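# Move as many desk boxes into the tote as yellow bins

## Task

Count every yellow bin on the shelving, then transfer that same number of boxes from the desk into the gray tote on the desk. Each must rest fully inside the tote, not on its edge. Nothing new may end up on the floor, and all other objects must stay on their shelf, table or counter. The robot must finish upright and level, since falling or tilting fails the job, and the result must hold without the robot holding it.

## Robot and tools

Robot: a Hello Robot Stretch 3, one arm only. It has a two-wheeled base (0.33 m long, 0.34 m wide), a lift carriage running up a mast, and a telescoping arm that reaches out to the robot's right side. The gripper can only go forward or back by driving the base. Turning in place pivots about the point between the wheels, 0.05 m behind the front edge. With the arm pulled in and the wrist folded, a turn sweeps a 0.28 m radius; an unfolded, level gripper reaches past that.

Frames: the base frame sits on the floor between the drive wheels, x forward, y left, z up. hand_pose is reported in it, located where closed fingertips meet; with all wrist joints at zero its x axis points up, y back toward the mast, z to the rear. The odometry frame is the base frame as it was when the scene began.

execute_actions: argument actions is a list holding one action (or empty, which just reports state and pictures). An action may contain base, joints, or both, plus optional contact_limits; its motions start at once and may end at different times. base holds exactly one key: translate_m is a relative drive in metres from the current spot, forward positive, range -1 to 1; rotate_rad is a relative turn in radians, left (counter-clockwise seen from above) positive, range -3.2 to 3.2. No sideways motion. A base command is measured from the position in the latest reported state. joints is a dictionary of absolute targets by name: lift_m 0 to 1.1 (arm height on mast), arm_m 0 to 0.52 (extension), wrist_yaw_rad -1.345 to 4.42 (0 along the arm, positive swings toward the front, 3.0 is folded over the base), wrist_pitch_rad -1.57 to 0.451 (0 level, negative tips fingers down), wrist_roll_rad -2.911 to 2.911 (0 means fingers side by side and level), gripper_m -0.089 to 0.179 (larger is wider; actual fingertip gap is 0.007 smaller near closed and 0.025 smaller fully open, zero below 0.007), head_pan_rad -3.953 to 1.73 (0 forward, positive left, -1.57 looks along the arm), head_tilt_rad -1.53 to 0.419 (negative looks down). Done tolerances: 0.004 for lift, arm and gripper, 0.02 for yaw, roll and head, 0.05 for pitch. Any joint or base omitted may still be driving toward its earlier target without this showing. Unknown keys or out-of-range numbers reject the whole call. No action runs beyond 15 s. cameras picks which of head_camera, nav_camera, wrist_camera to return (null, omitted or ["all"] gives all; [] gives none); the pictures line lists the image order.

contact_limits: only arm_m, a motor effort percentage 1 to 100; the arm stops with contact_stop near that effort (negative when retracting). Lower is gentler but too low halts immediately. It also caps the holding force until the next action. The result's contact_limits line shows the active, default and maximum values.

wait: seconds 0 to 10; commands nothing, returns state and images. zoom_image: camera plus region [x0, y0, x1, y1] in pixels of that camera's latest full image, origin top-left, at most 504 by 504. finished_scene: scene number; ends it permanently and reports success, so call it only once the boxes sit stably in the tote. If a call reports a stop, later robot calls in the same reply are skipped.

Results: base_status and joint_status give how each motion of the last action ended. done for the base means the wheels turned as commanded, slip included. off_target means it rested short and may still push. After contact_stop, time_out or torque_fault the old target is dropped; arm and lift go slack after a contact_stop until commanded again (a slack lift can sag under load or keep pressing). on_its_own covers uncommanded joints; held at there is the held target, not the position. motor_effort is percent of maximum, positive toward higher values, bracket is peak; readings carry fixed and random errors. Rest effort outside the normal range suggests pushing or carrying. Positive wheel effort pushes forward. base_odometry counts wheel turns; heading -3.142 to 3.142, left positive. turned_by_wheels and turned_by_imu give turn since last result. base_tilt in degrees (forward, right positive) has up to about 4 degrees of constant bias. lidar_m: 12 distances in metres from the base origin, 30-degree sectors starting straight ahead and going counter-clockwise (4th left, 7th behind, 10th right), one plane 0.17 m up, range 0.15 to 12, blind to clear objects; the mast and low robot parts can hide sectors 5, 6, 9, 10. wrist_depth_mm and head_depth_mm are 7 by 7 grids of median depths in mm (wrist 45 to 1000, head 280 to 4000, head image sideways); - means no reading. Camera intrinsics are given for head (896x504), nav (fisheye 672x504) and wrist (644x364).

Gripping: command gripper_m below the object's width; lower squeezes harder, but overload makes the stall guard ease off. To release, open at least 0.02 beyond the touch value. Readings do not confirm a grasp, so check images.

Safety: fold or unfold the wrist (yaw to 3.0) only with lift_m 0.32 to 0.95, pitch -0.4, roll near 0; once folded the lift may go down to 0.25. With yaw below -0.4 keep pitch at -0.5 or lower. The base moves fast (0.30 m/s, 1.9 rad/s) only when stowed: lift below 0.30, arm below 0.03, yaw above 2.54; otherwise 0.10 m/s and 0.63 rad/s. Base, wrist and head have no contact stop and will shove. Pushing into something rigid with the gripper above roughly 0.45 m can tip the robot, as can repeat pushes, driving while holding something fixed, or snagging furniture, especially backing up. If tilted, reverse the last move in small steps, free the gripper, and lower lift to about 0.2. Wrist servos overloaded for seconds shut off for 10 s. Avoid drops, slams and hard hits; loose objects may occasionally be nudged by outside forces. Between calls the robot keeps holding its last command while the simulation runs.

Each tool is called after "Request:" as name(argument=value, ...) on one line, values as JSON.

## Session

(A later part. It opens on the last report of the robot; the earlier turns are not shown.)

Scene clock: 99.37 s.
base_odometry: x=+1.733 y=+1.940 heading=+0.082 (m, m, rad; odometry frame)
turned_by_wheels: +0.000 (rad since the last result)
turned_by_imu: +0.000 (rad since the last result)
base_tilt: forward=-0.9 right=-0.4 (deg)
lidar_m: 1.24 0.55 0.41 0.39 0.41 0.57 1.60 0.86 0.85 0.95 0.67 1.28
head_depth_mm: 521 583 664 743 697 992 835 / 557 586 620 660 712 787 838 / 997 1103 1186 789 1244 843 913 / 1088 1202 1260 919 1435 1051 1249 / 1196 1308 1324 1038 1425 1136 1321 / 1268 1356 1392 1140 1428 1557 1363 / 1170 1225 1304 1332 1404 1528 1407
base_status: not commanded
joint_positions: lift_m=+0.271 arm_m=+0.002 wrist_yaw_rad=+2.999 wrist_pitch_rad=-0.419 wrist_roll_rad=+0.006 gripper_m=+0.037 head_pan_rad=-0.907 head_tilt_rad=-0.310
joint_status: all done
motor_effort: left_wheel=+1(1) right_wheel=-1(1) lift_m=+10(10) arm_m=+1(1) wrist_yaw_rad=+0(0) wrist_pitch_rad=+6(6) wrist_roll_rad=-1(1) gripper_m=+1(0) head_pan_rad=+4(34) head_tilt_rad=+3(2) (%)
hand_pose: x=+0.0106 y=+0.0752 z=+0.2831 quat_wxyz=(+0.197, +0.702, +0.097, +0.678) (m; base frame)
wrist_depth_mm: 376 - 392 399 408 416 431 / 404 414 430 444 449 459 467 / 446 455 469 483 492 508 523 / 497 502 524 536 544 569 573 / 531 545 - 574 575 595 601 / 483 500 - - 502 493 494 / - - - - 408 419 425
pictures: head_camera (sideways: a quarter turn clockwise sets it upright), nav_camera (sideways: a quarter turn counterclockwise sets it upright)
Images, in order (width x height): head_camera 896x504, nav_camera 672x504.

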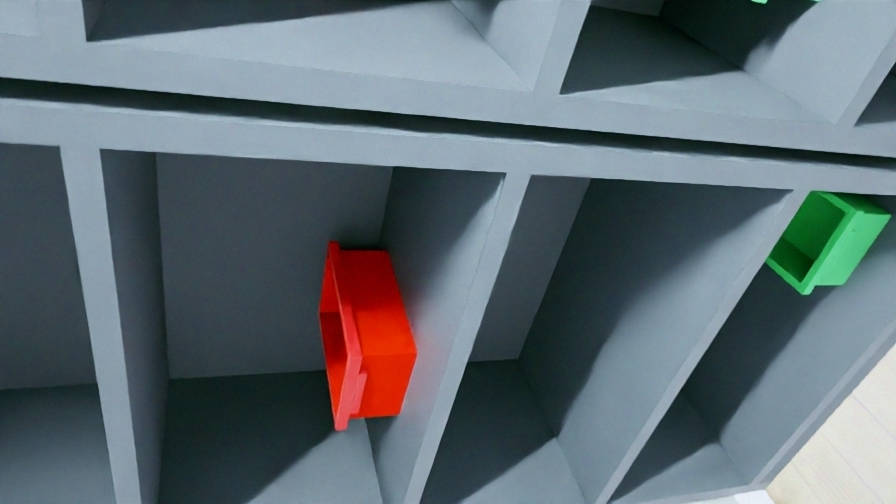

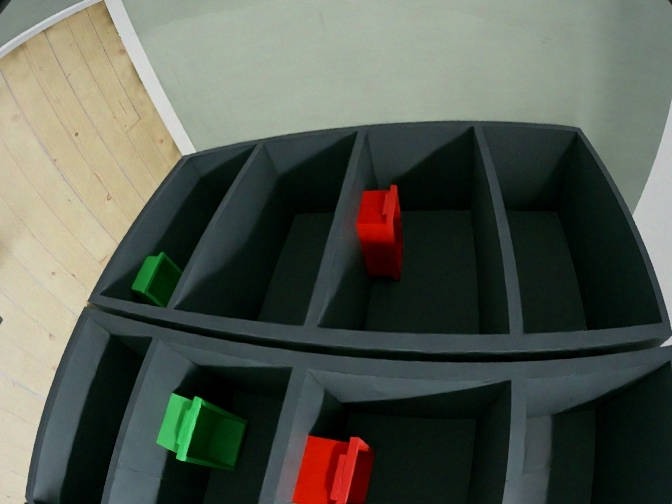

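Request:
execute_actions(actions=[{"base": {"translate_m": -1.0}, "joints": {"head_pan_rad": -1.57, "head_tilt_rad": 0.2}}], cameras=["nav_camera"])

Request:
execute_actions(actions=[{"base": {"translate_m": -1.0}, "joints": {"head_pan_rad": -0.6, "head_tilt_rad": 0.2}}], cameras=["nav_camera"])

Request:
execute_actions(actions=[{"base": {"translate_m": -0.95}, "joints": {"head_pan_rad": -1.57, "head_tilt_rad": -0.4}}], cameras=["nav_camera"])

Scene clock: 117.07 s.
base_odometry: x=+0.737 y=+1.858 heading=+0.082 (m, m, rad; odometry frame)
turned_by_wheels: +0.000 (rad since the last result)
turned_by_imu: +0.000 (rad since the last result)
base_tilt: forward=-0.9 right=-0.5 (deg)
lidar_m: 1.51 0.57 0.42 0.40 0.42 0.58 1.63 0.85 0.80 0.66 0.68 1.39
head_depth_mm: 717 982 1071 780 1012 981 710 / 717 984 1074 779 1009 981 709 / 717 986 673 667 1010 977 708 / 716 984 677 672 1006 979 708 / 717 986 1067 788 1010 979 708 / 718 986 1070 792 1007 980 708 / 718 890 897 793 900 904 707
base_status: done
joint_positions: lift_m=+0.271 arm_m=+0.002 wrist_yaw_rad=+2.999 wrist_pitch_rad=-0.419 wrist_roll_rad=+0.006 gripper_m=+0.037 head_pan_rad=-1.564 head_tilt_rad=+0.184
joint_status: all done
motor_effort: left_wheel=+1(7) right_wheel=-1(6) lift_m=+10(10) arm_m=+0(1) wrist_yaw_rad=+0(0) wrist_pitch_rad=+6(6) wrist_roll_rad=+0(0) gripper_m=+0(0) head_pan_rad=-3(34) head_tilt_rad=+4(26) (%)
hand_pose: x=+0.0106 y=+0.0752 z=+0.2831 quat_wxyz=(+0.197, +0.702, +0.097, +0.678) (m; base frame)
wrist_depth_mm: 386 - 397 406 416 432 443 / 413 425 438 448 459 469 483 / 453 467 473 493 511 521 539 / 496 515 537 547 556 565 583 / 541 541 - 567 591 598 594 / 487 506 - - 509 491 493 / - - - - 413 422 426
pictures: nav_camera (sideways: a quarter turn counterclockwise sets it upright)
Images, in order (width x height): nav_camera 672x504.

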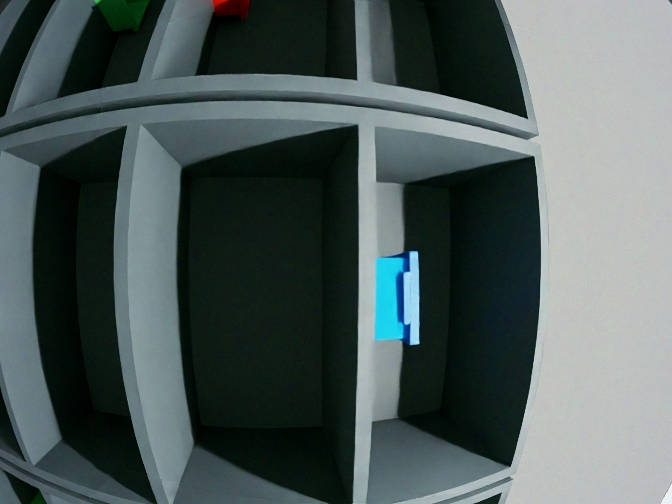

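Scene clock: 122.00 s.
base_odometry: x=-0.260 y=+1.776 heading=+0.082 (m, m, rad; odometry frame)
turned_by_wheels: +0.000 (rad since the last result)
turned_by_imu: +0.000 (rad since the last result)
base_tilt: forward=-0.9 right=-0.5 (deg)
lidar_m: 1.55 0.58 0.42 0.41 0.43 0.59 1.52 1.57 0.74 0.69 0.71 1.09
head_depth_mm: 741 716 698 683 662 652 634 / 1360 983 1350 1275 1323 1240 811 / 1458 1039 1493 1136 1511 1245 1356 / 1462 1740 1574 1151 1549 1244 1437 / 1469 2006 1467 1475 1432 1361 1357 / 1471 2016 2132 2295 1953 1384 1330 / 1468 2019 2978 2226 2170 2080 1997
base_status: done
joint_positions: lift_m=+0.271 arm_m=+0.002 wrist_yaw_rad=+2.999 wrist_pitch_rad=-0.419 wrist_roll_rad=+0.006 gripper_m=+0.037 head_pan_rad=-0.607 head_tilt_rad=+0.185
joint_status: all done
motor_effort: left_wheel=+1(7) right_wheel=-2(7) lift_m=+10(10) arm_m=+0(1) wrist_yaw_rad=+1(0) wrist_pitch_rad=+6(6) wrist_roll_rad=-1(0) gripper_m=-1(0) head_pan_rad=+3(39) head_tilt_rad=+5(4) (%)
hand_pose: x=+0.0106 y=+0.0752 z=+0.2831 quat_wxyz=(+0.197, +0.702, +0.097, +0.678) (m; base frame)
wrist_depth_mm: 391 - 411 415 426 435 442 / 423 432 441 458 461 478 489 / 465 476 487 495 510 532 540 / 512 521 537 550 566 589 600 / 536 564 - 578 590 595 595 / 487 510 - - 514 494 488 / - - - - 411 422 423
pictures: nav_camera (sideways: a quarter turn counterclockwise sets it upright)
Images, in order (width x height): nav_camera 672x504.

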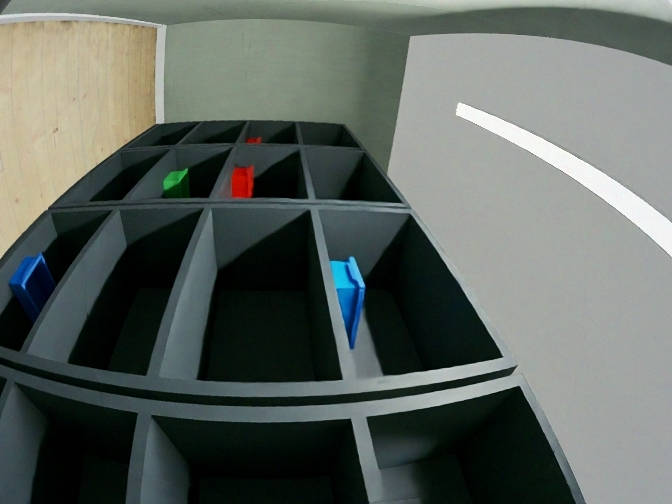

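Scene clock: 126.87 s.
base_odometry: x=-1.207 y=+1.698 heading=+0.082 (m, m, rad; odometry frame)
turned_by_wheels: +0.000 (rad since the last result)
turned_by_imu: +0.000 (rad since the last result)
base_tilt: forward=-0.9 right=-0.5 (deg)
lidar_m: 1.58 0.59 0.43 0.42 0.44 0.59 0.57 0.59 0.82 2.28 0.75 1.03
head_depth_mm: 1660 1638 1628 1621 1617 1536 1326 / 2447 2411 2442 2423 2053 1638 1326 / 2867 3080 3379 3078 2147 1631 1324 / 2833 3103 3378 3073 2125 1638 1318 / 2831 3089 3339 3083 2130 1628 1317 / 2800 3070 3356 3040 2125 1620 1321 / 2851 3093 3206 3014 2041 1308 1243
base_status: done
joint_positions: lift_m=+0.271 arm_m=+0.002 wrist_yaw_rad=+2.999 wrist_pitch_rad=-0.419 wrist_roll_rad=+0.006 gripper_m=+0.037 head_pan_rad=-1.563 head_tilt_rad=-0.395
joint_status: all done
motor_effort: left_wheel=+1(7) right_wheel=-2(6) lift_m=+10(10) arm_m=+0(0) wrist_yaw_rad=+1(0) wrist_pitch_rad=+6(6) wrist_roll_rad=-1(1) gripper_m=+0(0) head_pan_rad=-2(38) head_tilt_rad=-3(23) (%)
hand_pose: x=+0.0106 y=+0.0752 z=+0.2831 quat_wxyz=(+0.197, +0.702, +0.097, +0.678) (m; base frame)
wrist_depth_mm: 398 - 418 420 432 446 458 / 436 443 451 459 476 484 499 / 468 482 500 511 529 533 561 / 516 534 551 561 573 594 605 / 545 570 - 586 594 594 597 / 488 509 - - 505 497 498 / - - - - 406 422 421
pictures: nav_camera (sideways: a quarter turn counterclockwise sets it upright)
Images, in order (width x height): nav_camera 672x504.

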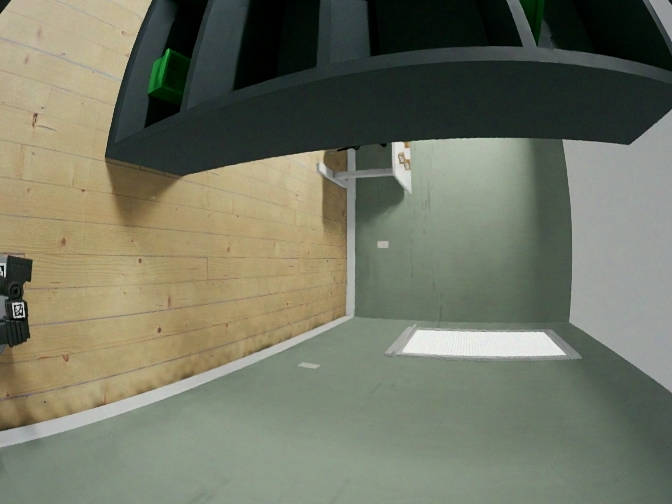

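Request:
execute_actions(actions=[{"base": {"rotate_rad": -1.575}, "joints": {"head_pan_rad": 0.0, "head_tilt_rad": -0.5}}], cameras=[])

Request:
execute_actions(actions=[{"base": {"translate_m": 1.0}}], cameras=["nav_camera"])

Request:
execute_actions(actions=[{"base": {"translate_m": 1.0}, "joints": {"head_pan_rad": 0.9, "head_tilt_rad": -0.5}}], cameras=["head_camera", "nav_camera"])

Scene clock: 136.60 s.
base_odometry: x=-1.207 y=+1.698 heading=-1.493 (m, m, rad; odometry frame)
turned_by_wheels: -1.575 (rad since the last result)
turned_by_imu: -1.583 (rad since the last result)
base_tilt: forward=-0.9 right=-0.5 (deg)
lidar_m: 2.33 0.74 1.03 1.56 0.59 0.43 0.42 0.44 0.59 0.57 0.60 0.82
head_depth_mm: 1582 1581 1573 1570 1565 1447 1250 / 2317 2315 2294 2254 1896 1499 1244 / 2821 3090 3334 2547 1884 1497 1244 / 2805 3100 3376 2551 1889 1495 1239 / 2830 3109 3377 2524 1874 1495 1241 / 2821 3086 3396 2546 1884 1488 1239 / 2787 2975 3332 2545 1679 1348 1210
base_status: done
joint_positions: lift_m=+0.271 arm_m=+0.002 wrist_yaw_rad=+2.999 wrist_pitch_rad=-0.419 wrist_roll_rad=+0.006 gripper_m=+0.037 head_pan_rad=-0.007 head_tilt_rad=-0.494
joint_status: all done
motor_effort: left_wheel=+1(11) right_wheel=-2(6) lift_m=+10(10) arm_m=+0(0) wrist_yaw_rad=+0(0) wrist_pitch_rad=+6(6) wrist_roll_rad=+0(1) gripper_m=+0(0) head_pan_rad=+2(39) head_tilt_rad=-3(10) (%)
hand_pose: x=+0.0106 y=+0.0752 z=+0.2831 quat_wxyz=(+0.197, +0.702, +0.097, +0.678) (m; base frame)
wrist_depth_mm: 567 - - - - - - / 551 740 - - - - 871 / 552 731 959 - 975 907 735 / 539 692 724 736 737 747 668 / 526 576 - 583 605 589 591 / 478 499 - - 506 492 499 / - - - - 413 418 420
pictures: none
No camera images: the call's "cameras" was empty. Leave "cameras" out to get every camera's image.

Scene clock: 141.63 s.
base_odometry: x=-1.129 y=+0.701 heading=-1.493 (m, m, rad; odometry frame)
turned_by_wheels: +0.000 (rad since the last result)
turned_by_imu: +0.001 (rad since the last result)
base_tilt: forward=-0.9 right=-0.5 (deg)
lidar_m: 2.33 2.03 2.79 0.43 0.45 1.46 1.41 0.82 0.60 0.59 0.61 0.84
head_depth_mm: 1615 1615 1613 1605 1605 1458 1249 / 1973 2126 2344 2330 1894 1503 1241 / 1958 2159 2392 2552 1884 1506 1244 / 1959 2161 2408 2532 1879 1490 1243 / 1945 2162 2393 2548 1888 1497 1238 / 1952 2134 2398 2534 1881 1493 1243 / 1958 2149 2387 2466 1876 1485 1233
base_status: done
joint_positions: lift_m=+0.271 arm_m=+0.002 wrist_yaw_rad=+2.999 wrist_pitch_rad=-0.419 wrist_roll_rad=+0.006 gripper_m=+0.037 head_pan_rad=-0.007 head_tilt_rad=-0.495
joint_status: not commanded
motor_effort: left_wheel=+1(9) right_wheel=-1(4) lift_m=+10(10) arm_m=+0(0) wrist_yaw_rad=+0(1) wrist_pitch_rad=+6(6) wrist_roll_rad=+0(1) gripper_m=+0(1) head_pan_rad=+4(3) head_tilt_rad=-3(3) (%)
hand_pose: x=+0.0106 y=+0.0752 z=+0.2831 quat_wxyz=(+0.197, +0.702, +0.097, +0.678) (m; base frame)
wrist_depth_mm: 413 - 432 445 - - - / 456 461 463 504 - - - / 506 500 520 547 981 993 - / 673 555 573 604 726 749 724 / 577 587 - 588 599 588 591 / 487 501 - - 509 490 491 / - - - - 405 422 419
pictures: nav_camera (sideways: a quarter turn counterclockwise sets it upright)
Images, in order (width x height): nav_camera 672x504.

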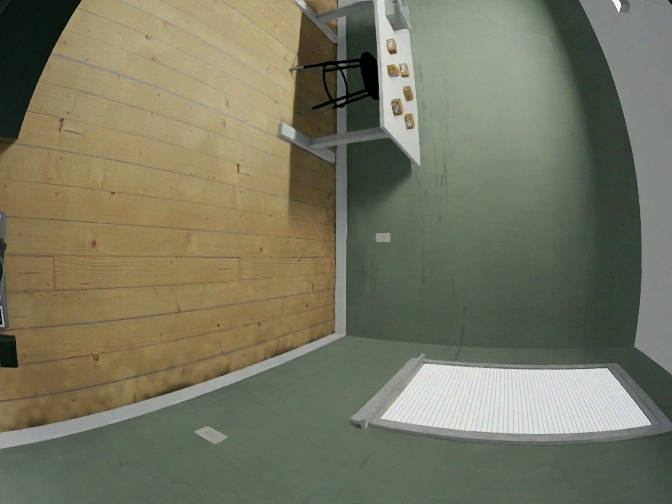

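Scene clock: 146.67 s.
base_odometry: x=-1.051 y=-0.296 heading=-1.493 (m, m, rad; odometry frame)
turned_by_wheels: +0.000 (rad since the last result)
turned_by_imu: +0.001 (rad since the last result)
base_tilt: forward=-0.9 right=-0.5 (deg)
lidar_m: 1.34 1.18 1.30 3.45 1.32 1.04 2.23 0.84 0.62 0.60 0.62 0.87
head_depth_mm: 1302 1387 1482 1619 1723 1506 1244 / 1430 1539 1614 1771 1846 1502 1245 / 1590 1721 1733 1331 1677 1494 1241 / 1788 1957 1746 1181 1829 1498 1239 / 2028 2272 1730 1254 1872 1496 1242 / 2351 2672 1709 2318 1880 1501 1237 / 2795 3275 1861 2510 1876 1490 1236
base_status: done
joint_positions: lift_m=+0.271 arm_m=+0.002 wrist_yaw_rad=+2.999 wrist_pitch_rad=-0.419 wrist_roll_rad=+0.006 gripper_m=+0.037 head_pan_rad=+0.893 head_tilt_rad=-0.495
joint_status: all done
motor_effort: left_wheel=+1(10) right_wheel=-1(4) lift_m=+10(10) arm_m=+0(0) wrist_yaw_rad=+0(0) wrist_pitch_rad=+6(6) wrist_roll_rad=-1(0) gripper_m=+0(1) head_pan_rad=+3(39) head_tilt_rad=-3(3) (%)
hand_pose: x=+0.0106 y=+0.0752 z=+0.2831 quat_wxyz=(+0.197, +0.702, +0.097, +0.678) (m; base frame)
wrist_depth_mm: - - - - - - - / - - - - - - - / 981 983 966 994 - 983 985 / 746 728 719 728 724 735 757 / 585 588 - 585 620 586 592 / 488 503 - - 499 486 492 / - - - - 405 423 419
pictures: head_camera (sideways: a quarter turn clockwise sets it upright), nav_camera (sideways: a quarter turn counterclockwise sets it upright)
Images, in order (width x height): head_camera 896x504, nav_camera 672x504.

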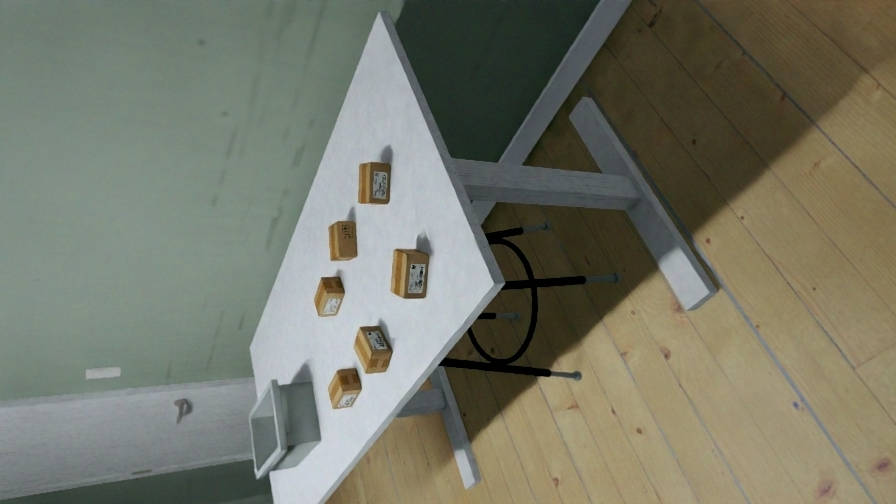

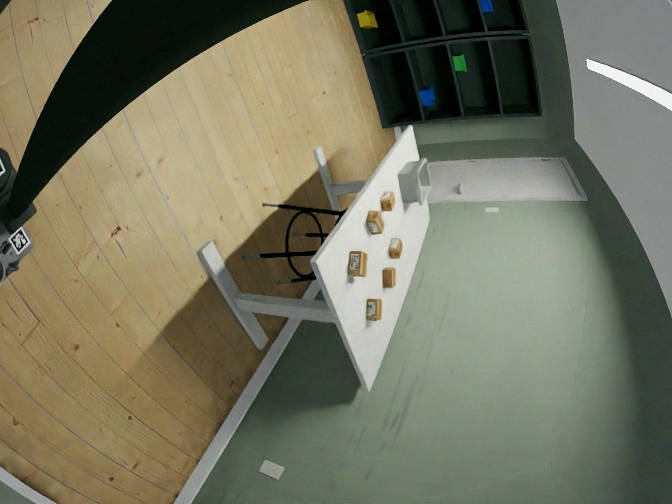

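Request:
execute_actions(actions=[{"base": {"translate_m": 0.2}}], cameras=[])

Request:
execute_actions(actions=[{"base": {"rotate_rad": 1.548}, "joints": {"head_pan_rad": -0.5, "head_tilt_rad": -0.7}}], cameras=["head_camera", "nav_camera"])

Scene clock: 167.37 s.
base_odometry: x=-1.035 y=-0.495 heading=-1.493 (m, m, rad; odometry frame)
turned_by_wheels: +0.000 (rad since the last result)
turned_by_imu: +0.001 (rad since the last result)
base_tilt: forward=-0.9 right=-0.6 (deg)
lidar_m: 1.14 1.19 1.04 3.67 1.60 1.22 2.24 0.84 0.62 0.60 0.63 0.87
head_depth_mm: 1099 1171 1263 1368 1484 1501 1244 / 1213 1299 1410 1498 1694 1494 1249 / 1341 1451 1556 1334 1822 1503 1245 / 1509 1657 1702 1192 1428 1486 1241 / 1727 1909 1738 1085 1812 1457 1239 / 2010 2279 1729 1086 1752 1492 1238 / 2359 2758 1599 1247 1880 1493 1237
base_status: done
joint_positions: lift_m=+0.271 arm_m=+0.002 wrist_yaw_rad=+2.999 wrist_pitch_rad=-0.419 wrist_roll_rad=+0.006 gripper_m=+0.037 head_pan_rad=+0.893 head_tilt_rad=-0.495
joint_status: not commanded
motor_effort: left_wheel=+1(9) right_wheel=-1(3) lift_m=+10(10) arm_m=+0(0) wrist_yaw_rad=+0(0) wrist_pitch_rad=+6(6) wrist_roll_rad=-1(0) gripper_m=+0(0) head_pan_rad=+3(3) head_tilt_rad=-3(3) (%)
hand_pose: x=+0.0106 y=+0.0752 z=+0.2831 quat_wxyz=(+0.197, +0.702, +0.097, +0.678) (m; base frame)
wrist_depth_mm: - - - - - - - / - - - - - - - / 961 967 954 990 989 987 - / 739 728 742 736 729 737 748 / 588 581 - 595 611 588 586 / 487 506 - - 508 491 492 / - - - - 413 421 418
pictures: none
No camera images: the call's "cameras" was empty. Leave "cameras" out to get every camera's image.

Scene clock: 169.60 s.
base_odometry: x=-1.035 y=-0.495 heading=+0.055 (m, m, rad; odometry frame)
turned_by_wheels: +1.548 (rad since the last result)
turned_by_imu: +1.556 (rad since the last result)
base_tilt: forward=-0.9 right=-0.5 (deg)
lidar_m: 3.67 1.66 1.22 1.52 0.87 0.63 0.60 0.62 0.84 1.14 1.18 1.04
head_depth_mm: 1271 1363 1277 1652 1574 1328 1147 / 1433 1500 1166 1854 1568 1323 1140 / 1660 1585 1108 1452 1532 1324 1138 / 1949 1582 1064 1758 1526 1317 1138 / 2262 1576 1101 1805 1558 1321 1139 / 2815 1525 2228 1931 1563 1316 1136 / 3477 1913 2490 1915 1555 1319 1138
base_status: done
joint_positions: lift_m=+0.271 arm_m=+0.002 wrist_yaw_rad=+2.999 wrist_pitch_rad=-0.419 wrist_roll_rad=+0.006 gripper_m=+0.037 head_pan_rad=-0.493 head_tilt_rad=-0.692
joint_status: all done
motor_effort: left_wheel=-2(8) right_wheel=+1(6) lift_m=+10(10) arm_m=+0(0) wrist_yaw_rad=+0(1) wrist_pitch_rad=+6(6) wrist_roll_rad=-1(0) gripper_m=+0(0) head_pan_rad=-3(39) head_tilt_rad=-3(16) (%)
hand_pose: x=+0.0106 y=+0.0752 z=+0.2831 quat_wxyz=(+0.197, +0.702, +0.097, +0.678) (m; base frame)
wrist_depth_mm: 860 - - - - - - / 838 - - - - - - / 843 970 973 984 975 969 - / 718 735 739 749 736 731 730 / 587 581 - 583 617 592 584 / 485 508 - - 504 490 493 / - - - - 409 422 417
pictures: head_camera (sideways: a quarter turn clockwise sets it upright), nav_camera (sideways: a quarter turn counterclockwise sets it upright)
Images, in order (width x height): head_camera 896x504, nav_camera 672x504.

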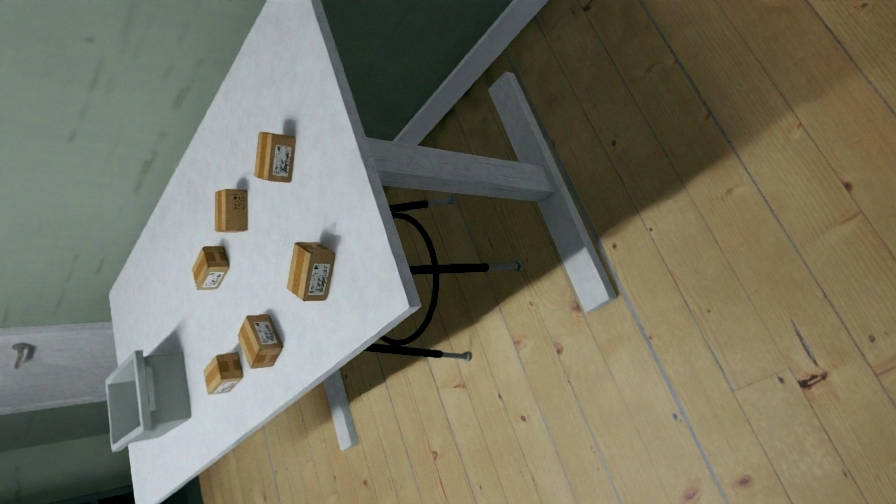

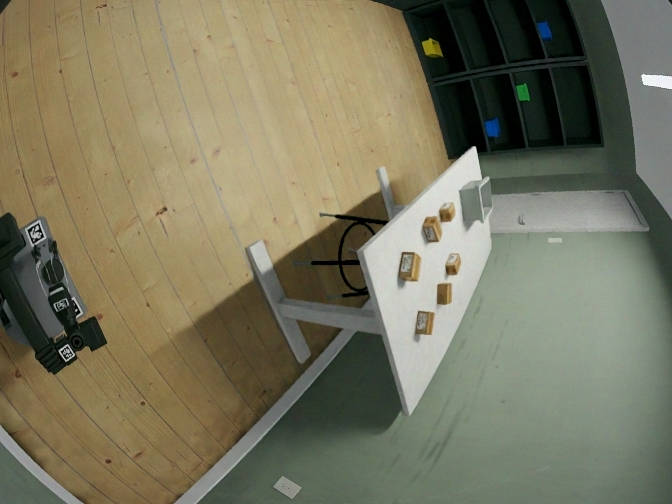

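Request:
execute_actions(actions=[{"base": {"translate_m": 1.0}, "joints": {"head_pan_rad": -1.2, "head_tilt_rad": -0.8}}], cameras=["head_camera", "nav_camera"])

Scene clock: 184.80 s.
base_odometry: x=-0.037 y=-0.440 heading=+0.055 (m, m, rad; odometry frame)
turned_by_wheels: +0.000 (rad since the last result)
turned_by_imu: +0.001 (rad since the last result)
base_tilt: forward=-0.9 right=-0.5 (deg)
lidar_m: 2.68 1.68 1.21 1.16 1.20 1.67 1.60 1.62 0.67 0.55 0.54 1.25
head_depth_mm: 919 1047 947 769 618 591 1115 / 947 1085 948 766 645 1183 1095 / 988 1107 944 765 642 1238 1131 / 1026 1135 914 764 642 1239 1128 / 1063 1171 940 763 671 1263 1109 / 1107 1208 938 715 687 1258 1109 / 1155 1219 934 758 1396 1263 1105
base_status: done
joint_positions: lift_m=+0.271 arm_m=+0.002 wrist_yaw_rad=+2.999 wrist_pitch_rad=-0.419 wrist_roll_rad=+0.006 gripper_m=+0.037 head_pan_rad=-1.193 head_tilt_rad=-0.790
joint_status: all done
motor_effort: left_wheel=-2(7) right_wheel=+0(5) lift_m=+10(10) arm_m=+0(0) wrist_yaw_rad=+0(0) wrist_pitch_rad=+6(6) wrist_roll_rad=-1(0) gripper_m=+0(0) head_pan_rad=-3(36) head_tilt_rad=-4(12) (%)
hand_pose: x=+0.0106 y=+0.0752 z=+0.2831 quat_wxyz=(+0.197, +0.702, +0.097, +0.678) (m; base frame)
wrist_depth_mm: - - - - - - - / - - - - - - - / 987 970 971 979 985 - - / 725 733 732 744 740 737 734 / 585 583 - 587 610 586 594 / 479 504 - - 509 493 494 / - - - - 409 420 423
pictures: head_camera (sideways: a quarter turn clockwise sets it upright), nav_camera (sideways: a quarter turn counterclockwise sets it upright)
Images, in order (width x height): head_camera 896x504, nav_camera 672x504.

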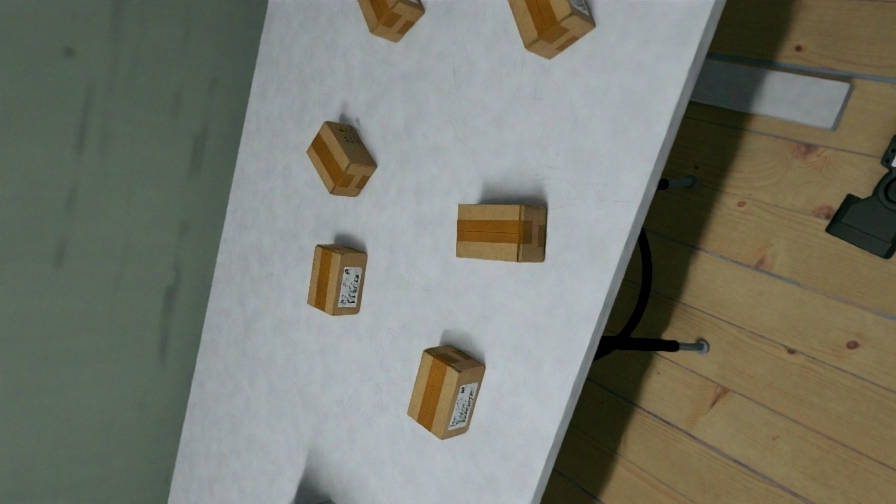

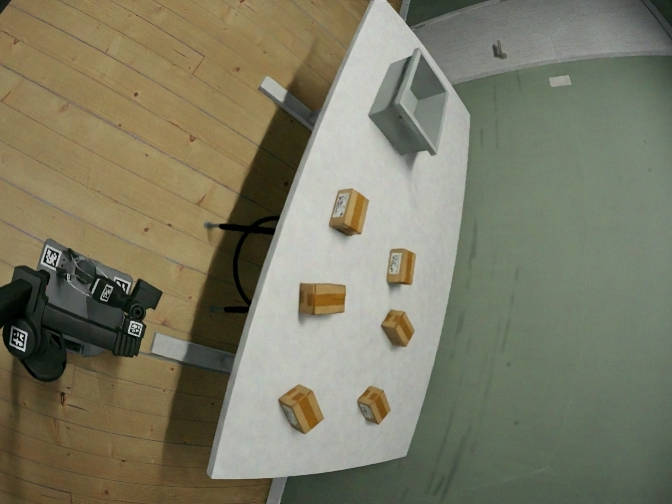

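Request:
execute_actions(actions=[{"base": {"rotate_rad": 0.025}, "joints": {"lift_m": 0.93, "head_pan_rad": -0.75, "head_tilt_rad": -0.6}}], cameras=["head_camera", "nav_camera"])

Scene clock: 206.03 s.
base_odometry: x=-0.037 y=-0.440 heading=+0.080 (m, m, rad; odometry frame)
turned_by_wheels: +0.025 (rad since the last result)
turned_by_imu: +0.026 (rad since the last result)
base_tilt: forward=-0.9 right=-0.5 (deg)
lidar_m: 2.69 1.64 1.20 1.16 1.21 1.65 1.60 1.59 0.66 0.55 0.54 1.24
head_depth_mm: 1031 1125 1195 952 749 584 - / 1119 1222 1271 951 747 614 1108 / 1227 1357 1319 953 703 645 1149 / 1352 1512 1309 929 743 1348 1175 / 1509 1700 1119 894 815 1383 1171 / 1692 1957 1119 944 1625 1382 1177 / 1942 2297 1297 1069 1677 1373 1175
base_status: done
joint_positions: lift_m=+0.929 arm_m=+0.002 wrist_yaw_rad=+2.999 wrist_pitch_rad=-0.419 wrist_roll_rad=+0.006 gripper_m=+0.037 head_pan_rad=-0.757 head_tilt_rad=-0.606
joint_status: all done
motor_effort: left_wheel=-2(8) right_wheel=+1(6) lift_m=+37(39) arm_m=+0(0) wrist_yaw_rad=+0(0) wrist_pitch_rad=+6(6) wrist_roll_rad=+0(1) gripper_m=+1(1) head_pan_rad=+4(28) head_tilt_rad=+2(14) (%)
hand_pose: x=+0.0106 y=+0.0752 z=+0.9417 quat_wxyz=(+0.197, +0.702, +0.097, +0.678) (m; base frame)
wrist_depth_mm: - - - - - - - / - - - - - - - / - - - - - - - / - - - - - - - / - - - - - - - / - - - - - - - / - - - - - - -
pictures: head_camera (sideways: a quarter turn clockwise sets it upright), nav_camera (sideways: a quarter turn counterclockwise sets it upright)
Images, in order (width x height): head_camera 896x504, nav_camera 672x504.

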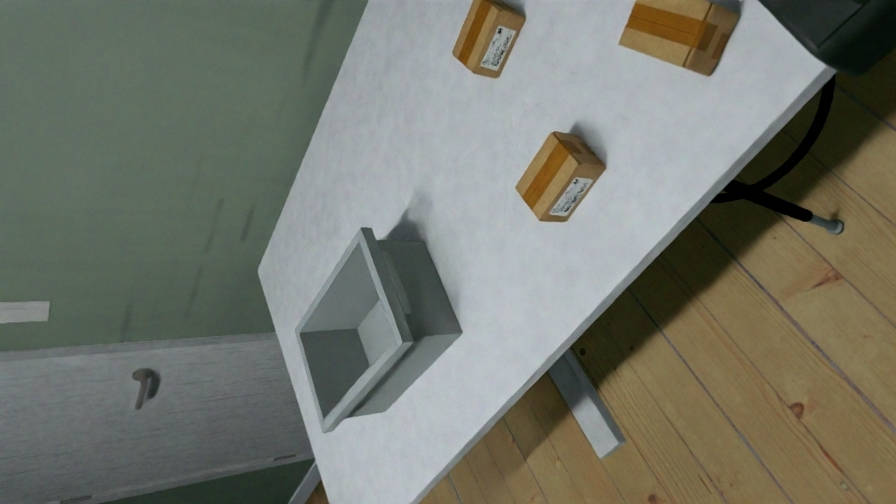

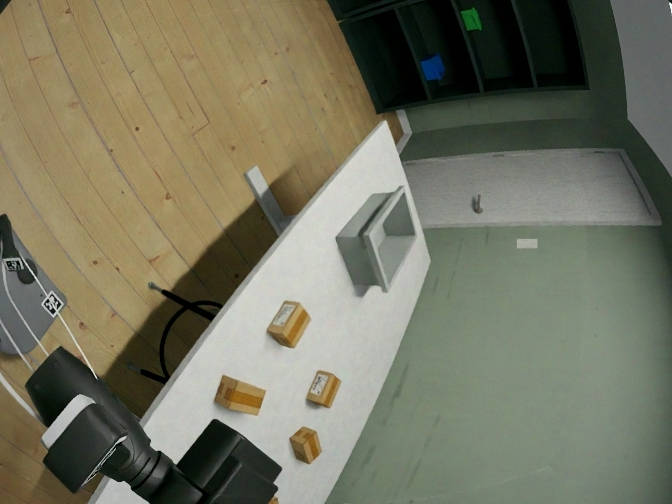

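Request:
execute_actions(actions=[{"base": {"translate_m": 0.37}, "joints": {"wrist_yaw_rad": 0.0, "gripper_m": 0.17, "head_pan_rad": -1.45, "head_tilt_rad": -0.9}}])

Scene clock: 232.47 s.
base_odometry: x=+0.332 y=-0.410 heading=+0.080 (m, m, rad; odometry frame)
turned_by_wheels: +0.000 (rad since the last result)
turned_by_imu: +0.001 (rad since the last result)
base_tilt: forward=-0.9 right=-0.5 (deg)
lidar_m: 2.32 1.64 1.20 1.16 1.21 2.04 1.97 1.59 0.63 0.43 0.95 0.95
head_depth_mm: 967 1021 813 - - - 1094 / 978 1018 799 - - 1184 1114 / 993 1017 850 - - 1182 1127 / 1003 1013 825 698 1313 1217 1129 / 1018 1009 824 696 1309 1219 1093 / 1033 1008 743 697 1327 1218 1088 / 1047 1006 767 681 1329 1219 1089
base_status: done
joint_positions: lift_m=+0.929 arm_m=+0.002 wrist_yaw_rad=+0.002 wrist_pitch_rad=-0.419 wrist_roll_rad=+0.006 gripper_m=+0.170 head_pan_rad=-1.443 head_tilt_rad=-0.889
joint_status: all done
motor_effort: left_wheel=-2(3) right_wheel=+1(4) lift_m=+37(38) arm_m=+0(0) wrist_yaw_rad=-3(3) wrist_pitch_rad=+6(6) wrist_roll_rad=+0(1) gripper_m=+0(85) head_pan_rad=-4(36) head_tilt_rad=-4(19) (%)
hand_pose: x=-0.0211 y=-0.3711 z=+0.9417 quat_wxyz=(+0.690, +0.147, -0.693, -0.147) (m; base frame)
wrist_depth_mm: 853 862 835 818 821 779 791 / 920 923 892 918 888 881 858 / 815 820 823 821 848 838 904 / 508 452 622 579 564 602 571 / 340 411 485 491 495 498 494 / 342 - 409 396 415 417 426 / 351 342 355 319 344 340 -
pictures: head_camera (sideways: a quarter turn clockwise sets it upright), nav_camera (sideways: a quarter turn counterclockwise sets it upright), wrist_camera
Images, in order (width x height): head_camera 896x504, nav_camera 672x504, wrist_camera 644x364.

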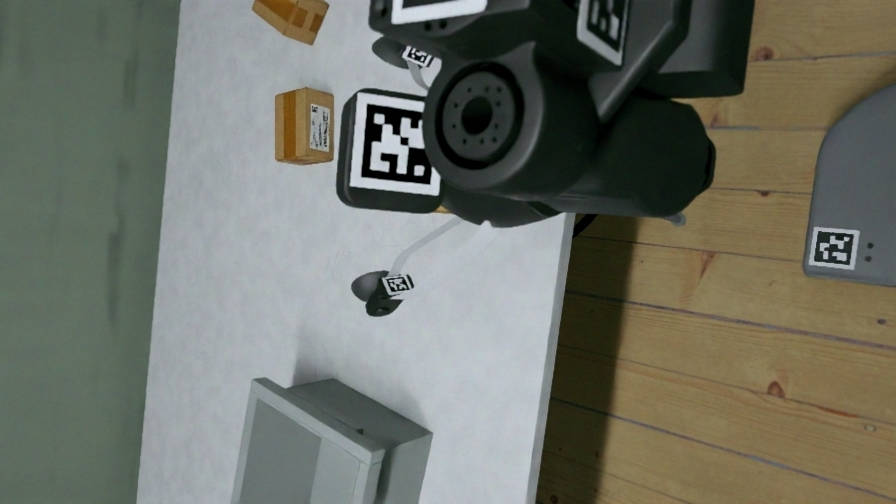

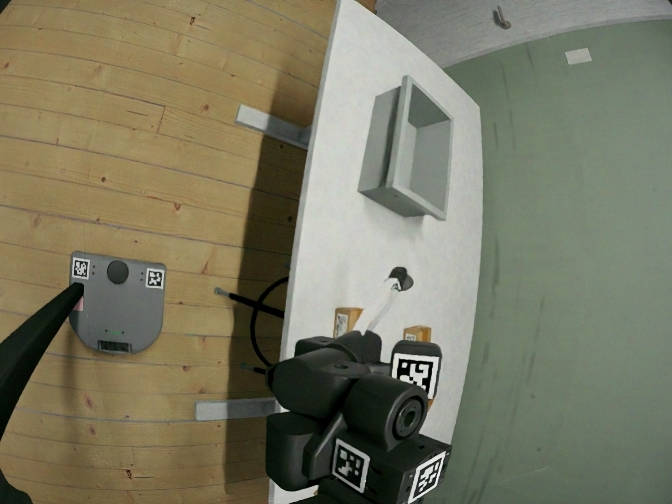

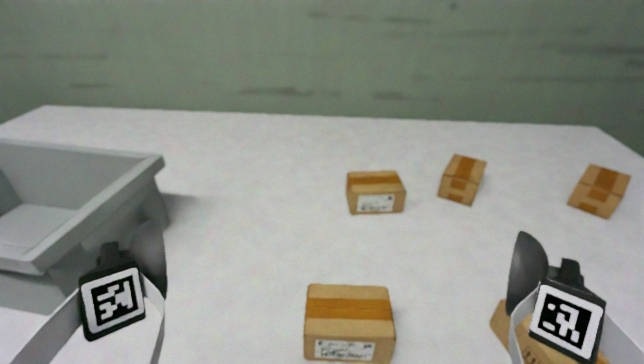

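Request:
execute_actions(actions=[{"base": {"translate_m": -0.02}, "joints": {"lift_m": 1.0, "wrist_pitch_rad": -1.57, "arm_m": 0.26, "head_pan_rad": -1.3, "head_tilt_rad": -0.8}}])

Scene clock: 243.10 s.
base_odometry: x=+0.312 y=-0.412 heading=+0.080 (m, m, rad; odometry frame)
turned_by_wheels: +0.000 (rad since the last result)
turned_by_imu: +0.000 (rad since the last result)
base_tilt: forward=-0.9 right=-0.5 (deg)
lidar_m: 2.34 1.63 1.20 1.16 1.21 2.01 1.94 1.59 0.62 0.43 0.98 0.97
head_depth_mm: 912 - 901 757 640 1191 1116 / 950 1066 960 756 625 1212 1110 / 975 1100 925 745 637 1211 1108 / 1000 1108 925 754 651 1259 1109 / 1029 1144 865 751 665 1257 1103 / 1058 1157 821 710 678 1250 1103 / 1093 1179 841 713 1357 1250 1099
base_status: done
joint_positions: lift_m=+0.999 arm_m=+0.260 wrist_yaw_rad=+0.000 wrist_pitch_rad=-1.544 wrist_roll_rad=+0.006 gripper_m=+0.170 head_pan_rad=-1.307 head_tilt_rad=-0.804
joint_status: all done
joint sent to its limit — the command would take wrist_pitch_rad past its lower limit, so that joint was sent only as far as its limit.
motor_effort: left_wheel=-2(7) right_wheel=+1(2) lift_m=+37(38) arm_m=+5(4) wrist_yaw_rad=-1(2) wrist_pitch_rad=-2(7) wrist_roll_rad=-1(1) gripper_m=+0(0) head_pan_rad=+2(19) head_tilt_rad=+2(7) (%)
hand_pose: x=-0.0216 y=-0.3875 z=+0.8812 quat_wxyz=(+0.505, +0.492, -0.508, -0.495) (m; base frame)
wrist_depth_mm: 306 305 302 299 295 296 290 / 313 312 312 304 304 298 294 / 323 324 317 262 310 306 256 / 331 326 327 323 319 314 262 / 339 336 333 326 326 322 320 / - - - - - - - / - - - - - - -
pictures: head_camera (sideways: a quarter turn clockwise sets it upright), nav_camera (sideways: a quarter turn counterclockwise sets it upright), wrist_camera
Images, in order (width x height): head_camera 896x504, nav_camera 672x504, wrist_camera 644x364.

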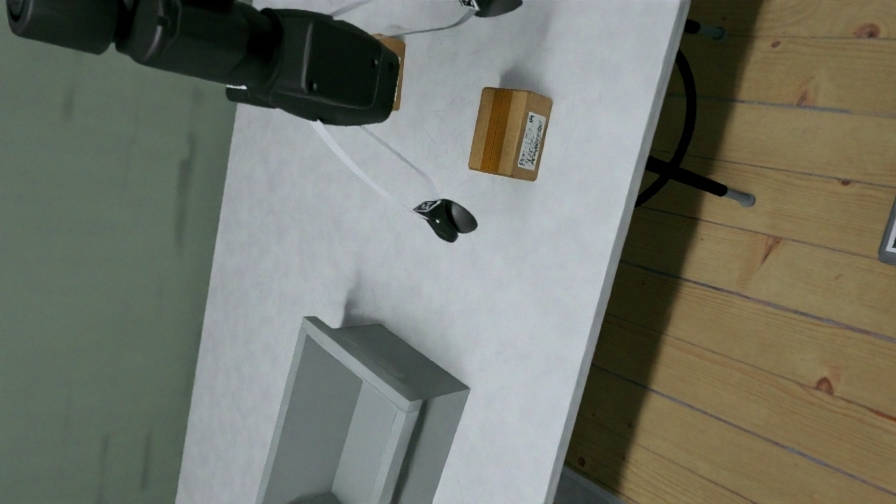

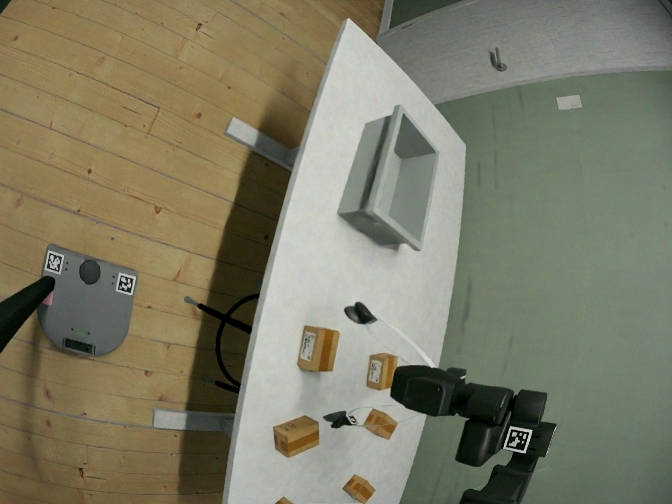

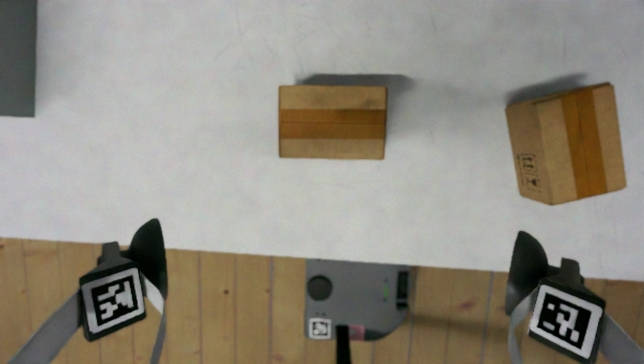

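Request:
execute_actions(actions=[{"joints": {"lift_m": 0.90, "arm_m": 0.334}}], cameras=["head_camera", "wrist_camera"])

Scene clock: 259.77 s.
base_odometry: x=+0.312 y=-0.412 heading=+0.080 (m, m, rad; odometry frame)
turned_by_wheels: +0.000 (rad since the last result)
turned_by_imu: +0.000 (rad since the last result)
base_tilt: forward=-0.9 right=-0.5 (deg)
lidar_m: 2.34 1.63 1.20 1.16 1.21 2.01 1.94 1.59 0.62 0.43 0.98 0.97
head_depth_mm: 923 - 874 758 639 1192 1113 / 948 1069 960 736 624 1213 1109 / 973 1098 925 755 636 1213 1106 / 996 1109 925 755 651 1255 1106 / 1029 1146 866 753 664 1251 1105 / 1061 1155 821 708 678 1252 1105 / 1089 1182 841 710 1355 1252 1101
base_status: not commanded
joint_positions: lift_m=+0.901 arm_m=+0.334 wrist_yaw_rad=+0.000 wrist_pitch_rad=-1.545 wrist_roll_rad=+0.006 gripper_m=+0.170 head_pan_rad=-1.307 head_tilt_rad=-0.804
joint_status: all done
motor_effort: left_wheel=-2(2) right_wheel=+1(1) lift_m=+10(34) arm_m=+5(5) wrist_yaw_rad=+0(1) wrist_pitch_rad=-2(2) wrist_roll_rad=-1(1) gripper_m=+0(0) head_pan_rad=+4(4) head_tilt_rad=+1(1) (%)
hand_pose: x=-0.0216 y=-0.4613 z=+0.7827 quat_wxyz=(+0.505, +0.492, -0.507, -0.495) (m; base frame)
wrist_depth_mm: 211 209 206 204 201 200 199 / 216 214 211 210 207 205 202 / 219 219 217 215 211 210 208 / 225 224 222 218 217 217 212 / 233 229 227 172 220 220 195 / 238 - 231 178 228 224 193 / 244 243 239 237 234 230 -
pictures: head_camera (sideways: a quarter turn clockwise sets it upright), wrist_camera
Images, in order (width x height): head_camera 896x504, wrist_camera 644x364.

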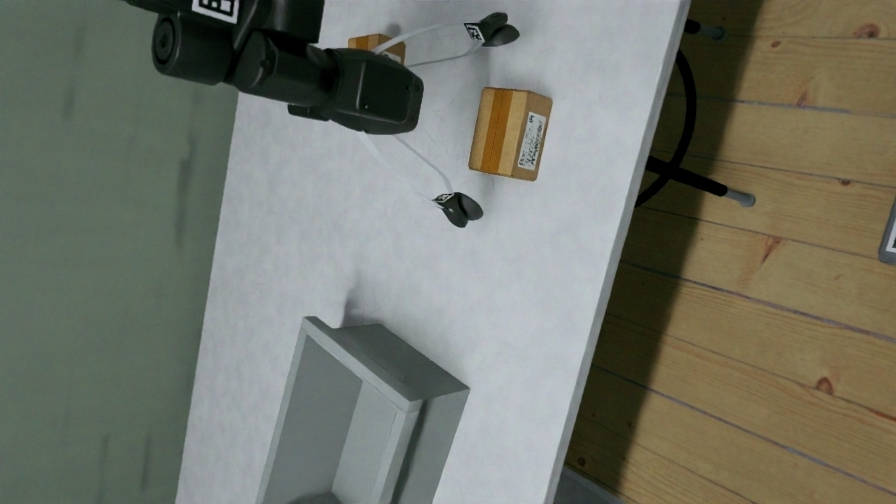

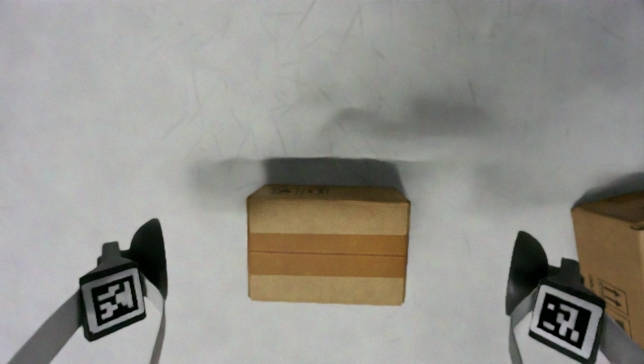

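Request:
execute_actions(actions=[{"joints": {"lift_m": 0.875, "gripper_m": 0.15, "arm_m": 0.33}}], cameras=["head_camera", "wrist_camera"])

Scene clock: 271.47 s.
base_odometry: x=+0.312 y=-0.412 heading=+0.080 (m, m, rad; odometry frame)
turned_by_wheels: +0.000 (rad since the last result)
turned_by_imu: +0.000 (rad since the last result)
base_tilt: forward=-0.8 right=-0.5 (deg)
lidar_m: 2.34 1.63 1.20 1.16 1.21 2.01 1.95 1.59 0.62 0.43 0.98 0.97
head_depth_mm: 924 1018 - 758 639 1191 1116 / 950 1070 961 726 625 1218 1110 / 973 1100 927 757 637 1211 1107 / 1000 1112 928 753 650 1253 1107 / 1029 1142 865 751 665 1253 1105 / 1060 1154 822 709 680 1252 1105 / 1093 1182 842 712 1355 1250 1102
base_status: not commanded
joint_positions: lift_m=+0.876 arm_m=+0.330 wrist_yaw_rad=+0.000 wrist_pitch_rad=-1.545 wrist_roll_rad=+0.006 gripper_m=+0.150 head_pan_rad=-1.307 head_tilt_rad=-0.804
joint_status: all done
motor_effort: left_wheel=-1(2) right_wheel=+1(1) lift_m=+10(9) arm_m=-3(5) wrist_yaw_rad=-1(1) wrist_pitch_rad=-2(2) wrist_roll_rad=-1(0) gripper_m=+0(75) head_pan_rad=+3(3) head_tilt_rad=+2(0) (%)
hand_pose: x=-0.0216 y=-0.4578 z=+0.7577 quat_wxyz=(+0.505, +0.492, -0.507, -0.495) (m; base frame)
wrist_depth_mm: 186 184 182 180 179 177 175 / 190 188 186 184 182 181 179 / 194 192 191 189 187 185 183 / 198 199 195 193 191 190 188 / 205 204 198 146 146 194 190 / 209 - 204 150 149 200 196 / 215 214 212 208 205 206 200
pictures: head_camera (sideways: a quarter turn clockwise sets it upright), wrist_camera
Images, in order (width x height): head_camera 896x504, wrist_camera 644x364.

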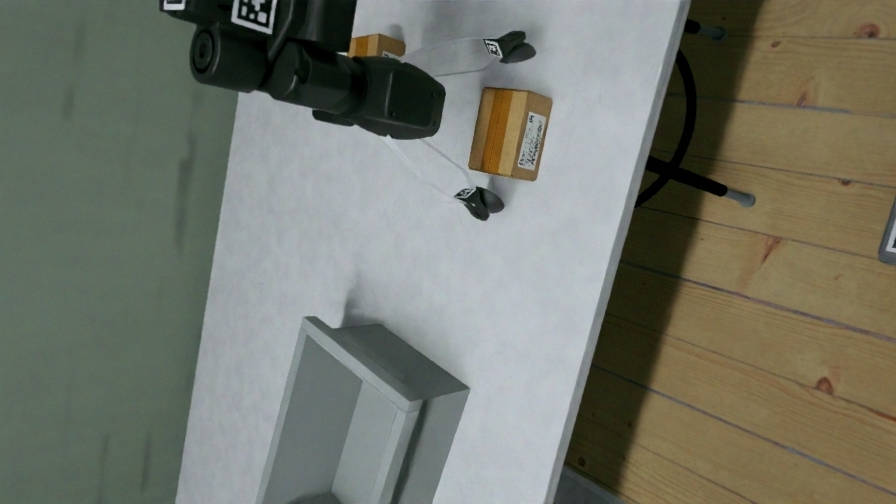

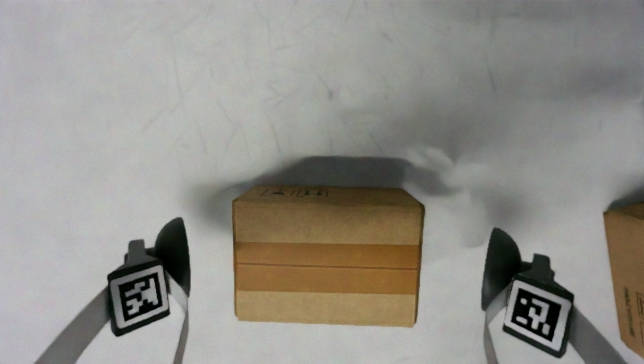

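Request:
zoom_image(camera="head_camera", region=[380, 0, 640, 260])

Region (380, 0, 640, 260) of head_camera's 896x504 image, scaled by 1.938, with more detail than that image has.

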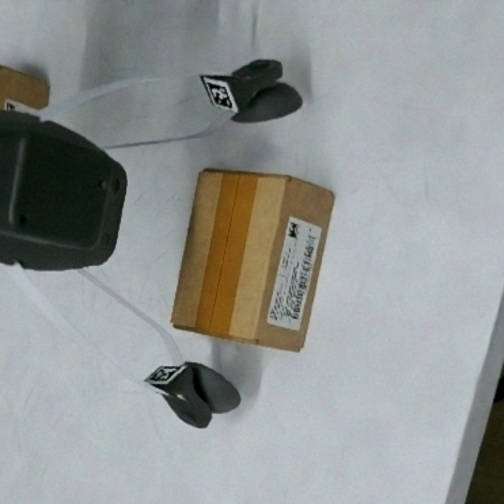

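Request:
execute_actions(actions=[{"joints": {"gripper_m": 0.05}}], cameras=["head_camera", "wrist_camera"])

Scene clock: 279.83 s.
base_odometry: x=+0.312 y=-0.412 heading=+0.080 (m, m, rad; odometry frame)
turned_by_wheels: +0.000 (rad since the last result)
turned_by_imu: +0.000 (rad since the last result)
base_tilt: forward=-0.9 right=-0.5 (deg)
lidar_m: 2.34 1.63 1.20 1.16 1.20 2.02 1.95 1.59 0.62 0.43 0.98 0.97
head_depth_mm: 924 1019 - 758 638 1193 1114 / 948 1066 960 736 624 1210 1113 / 974 1104 928 757 636 1209 1112 / 999 1108 922 753 650 1257 1106 / 1028 1140 866 752 666 1252 1106 / 1056 1157 822 710 679 1249 1113 / 1092 1184 841 712 1361 1253 1102
base_status: not commanded
joint_positions: lift_m=+0.876 arm_m=+0.330 wrist_yaw_rad=+0.000 wrist_pitch_rad=-1.545 wrist_roll_rad=+0.006 gripper_m=+0.051 head_pan_rad=-1.307 head_tilt_rad=-0.804
joint_status: all done
motor_effort: left_wheel=-1(2) right_wheel=+1(1) lift_m=+10(10) arm_m=-3(3) wrist_yaw_rad=-1(1) wrist_pitch_rad=-2(2) wrist_roll_rad=+0(1) gripper_m=-16(90) head_pan_rad=+3(3) head_tilt_rad=+0(0) (%)
hand_pose: x=-0.0216 y=-0.4578 z=+0.7577 quat_wxyz=(+0.505, +0.492, -0.507, -0.495) (m; base frame)
wrist_depth_mm: 186 184 182 180 178 178 175 / 190 188 186 184 183 181 180 / 195 192 191 189 187 186 183 / 200 197 194 191 191 189 188 / 204 203 149 145 144 195 190 / 210 207 150 149 148 197 196 / 214 215 211 208 207 207 203
pictures: head_camera (sideways: a quarter turn clockwise sets it upright), wrist_camera
Images, in order (width x height): head_camera 896x504, wrist_camera 644x364.

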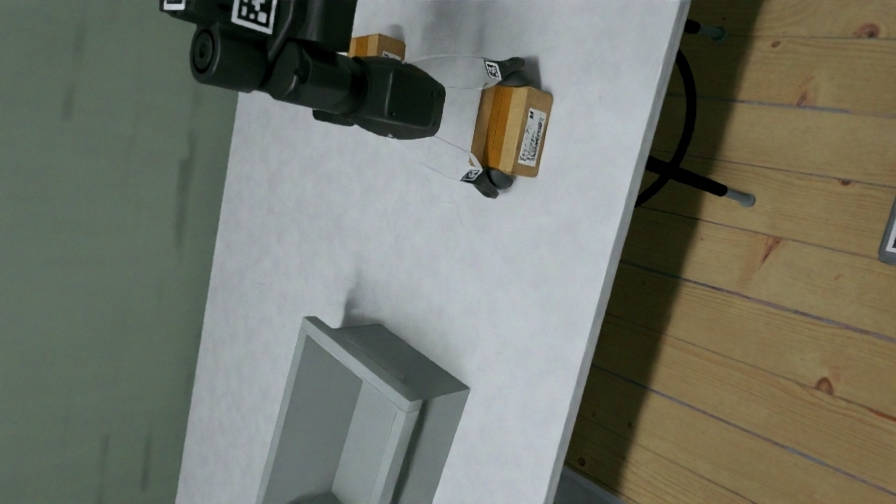

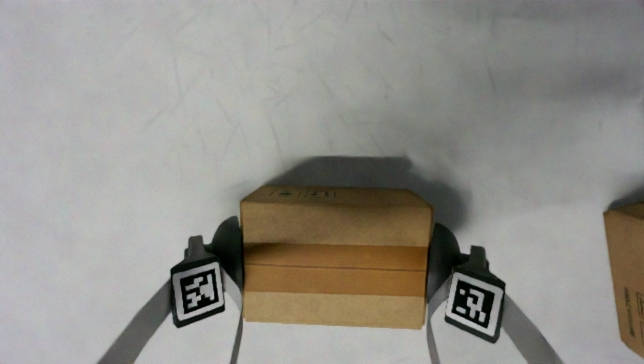

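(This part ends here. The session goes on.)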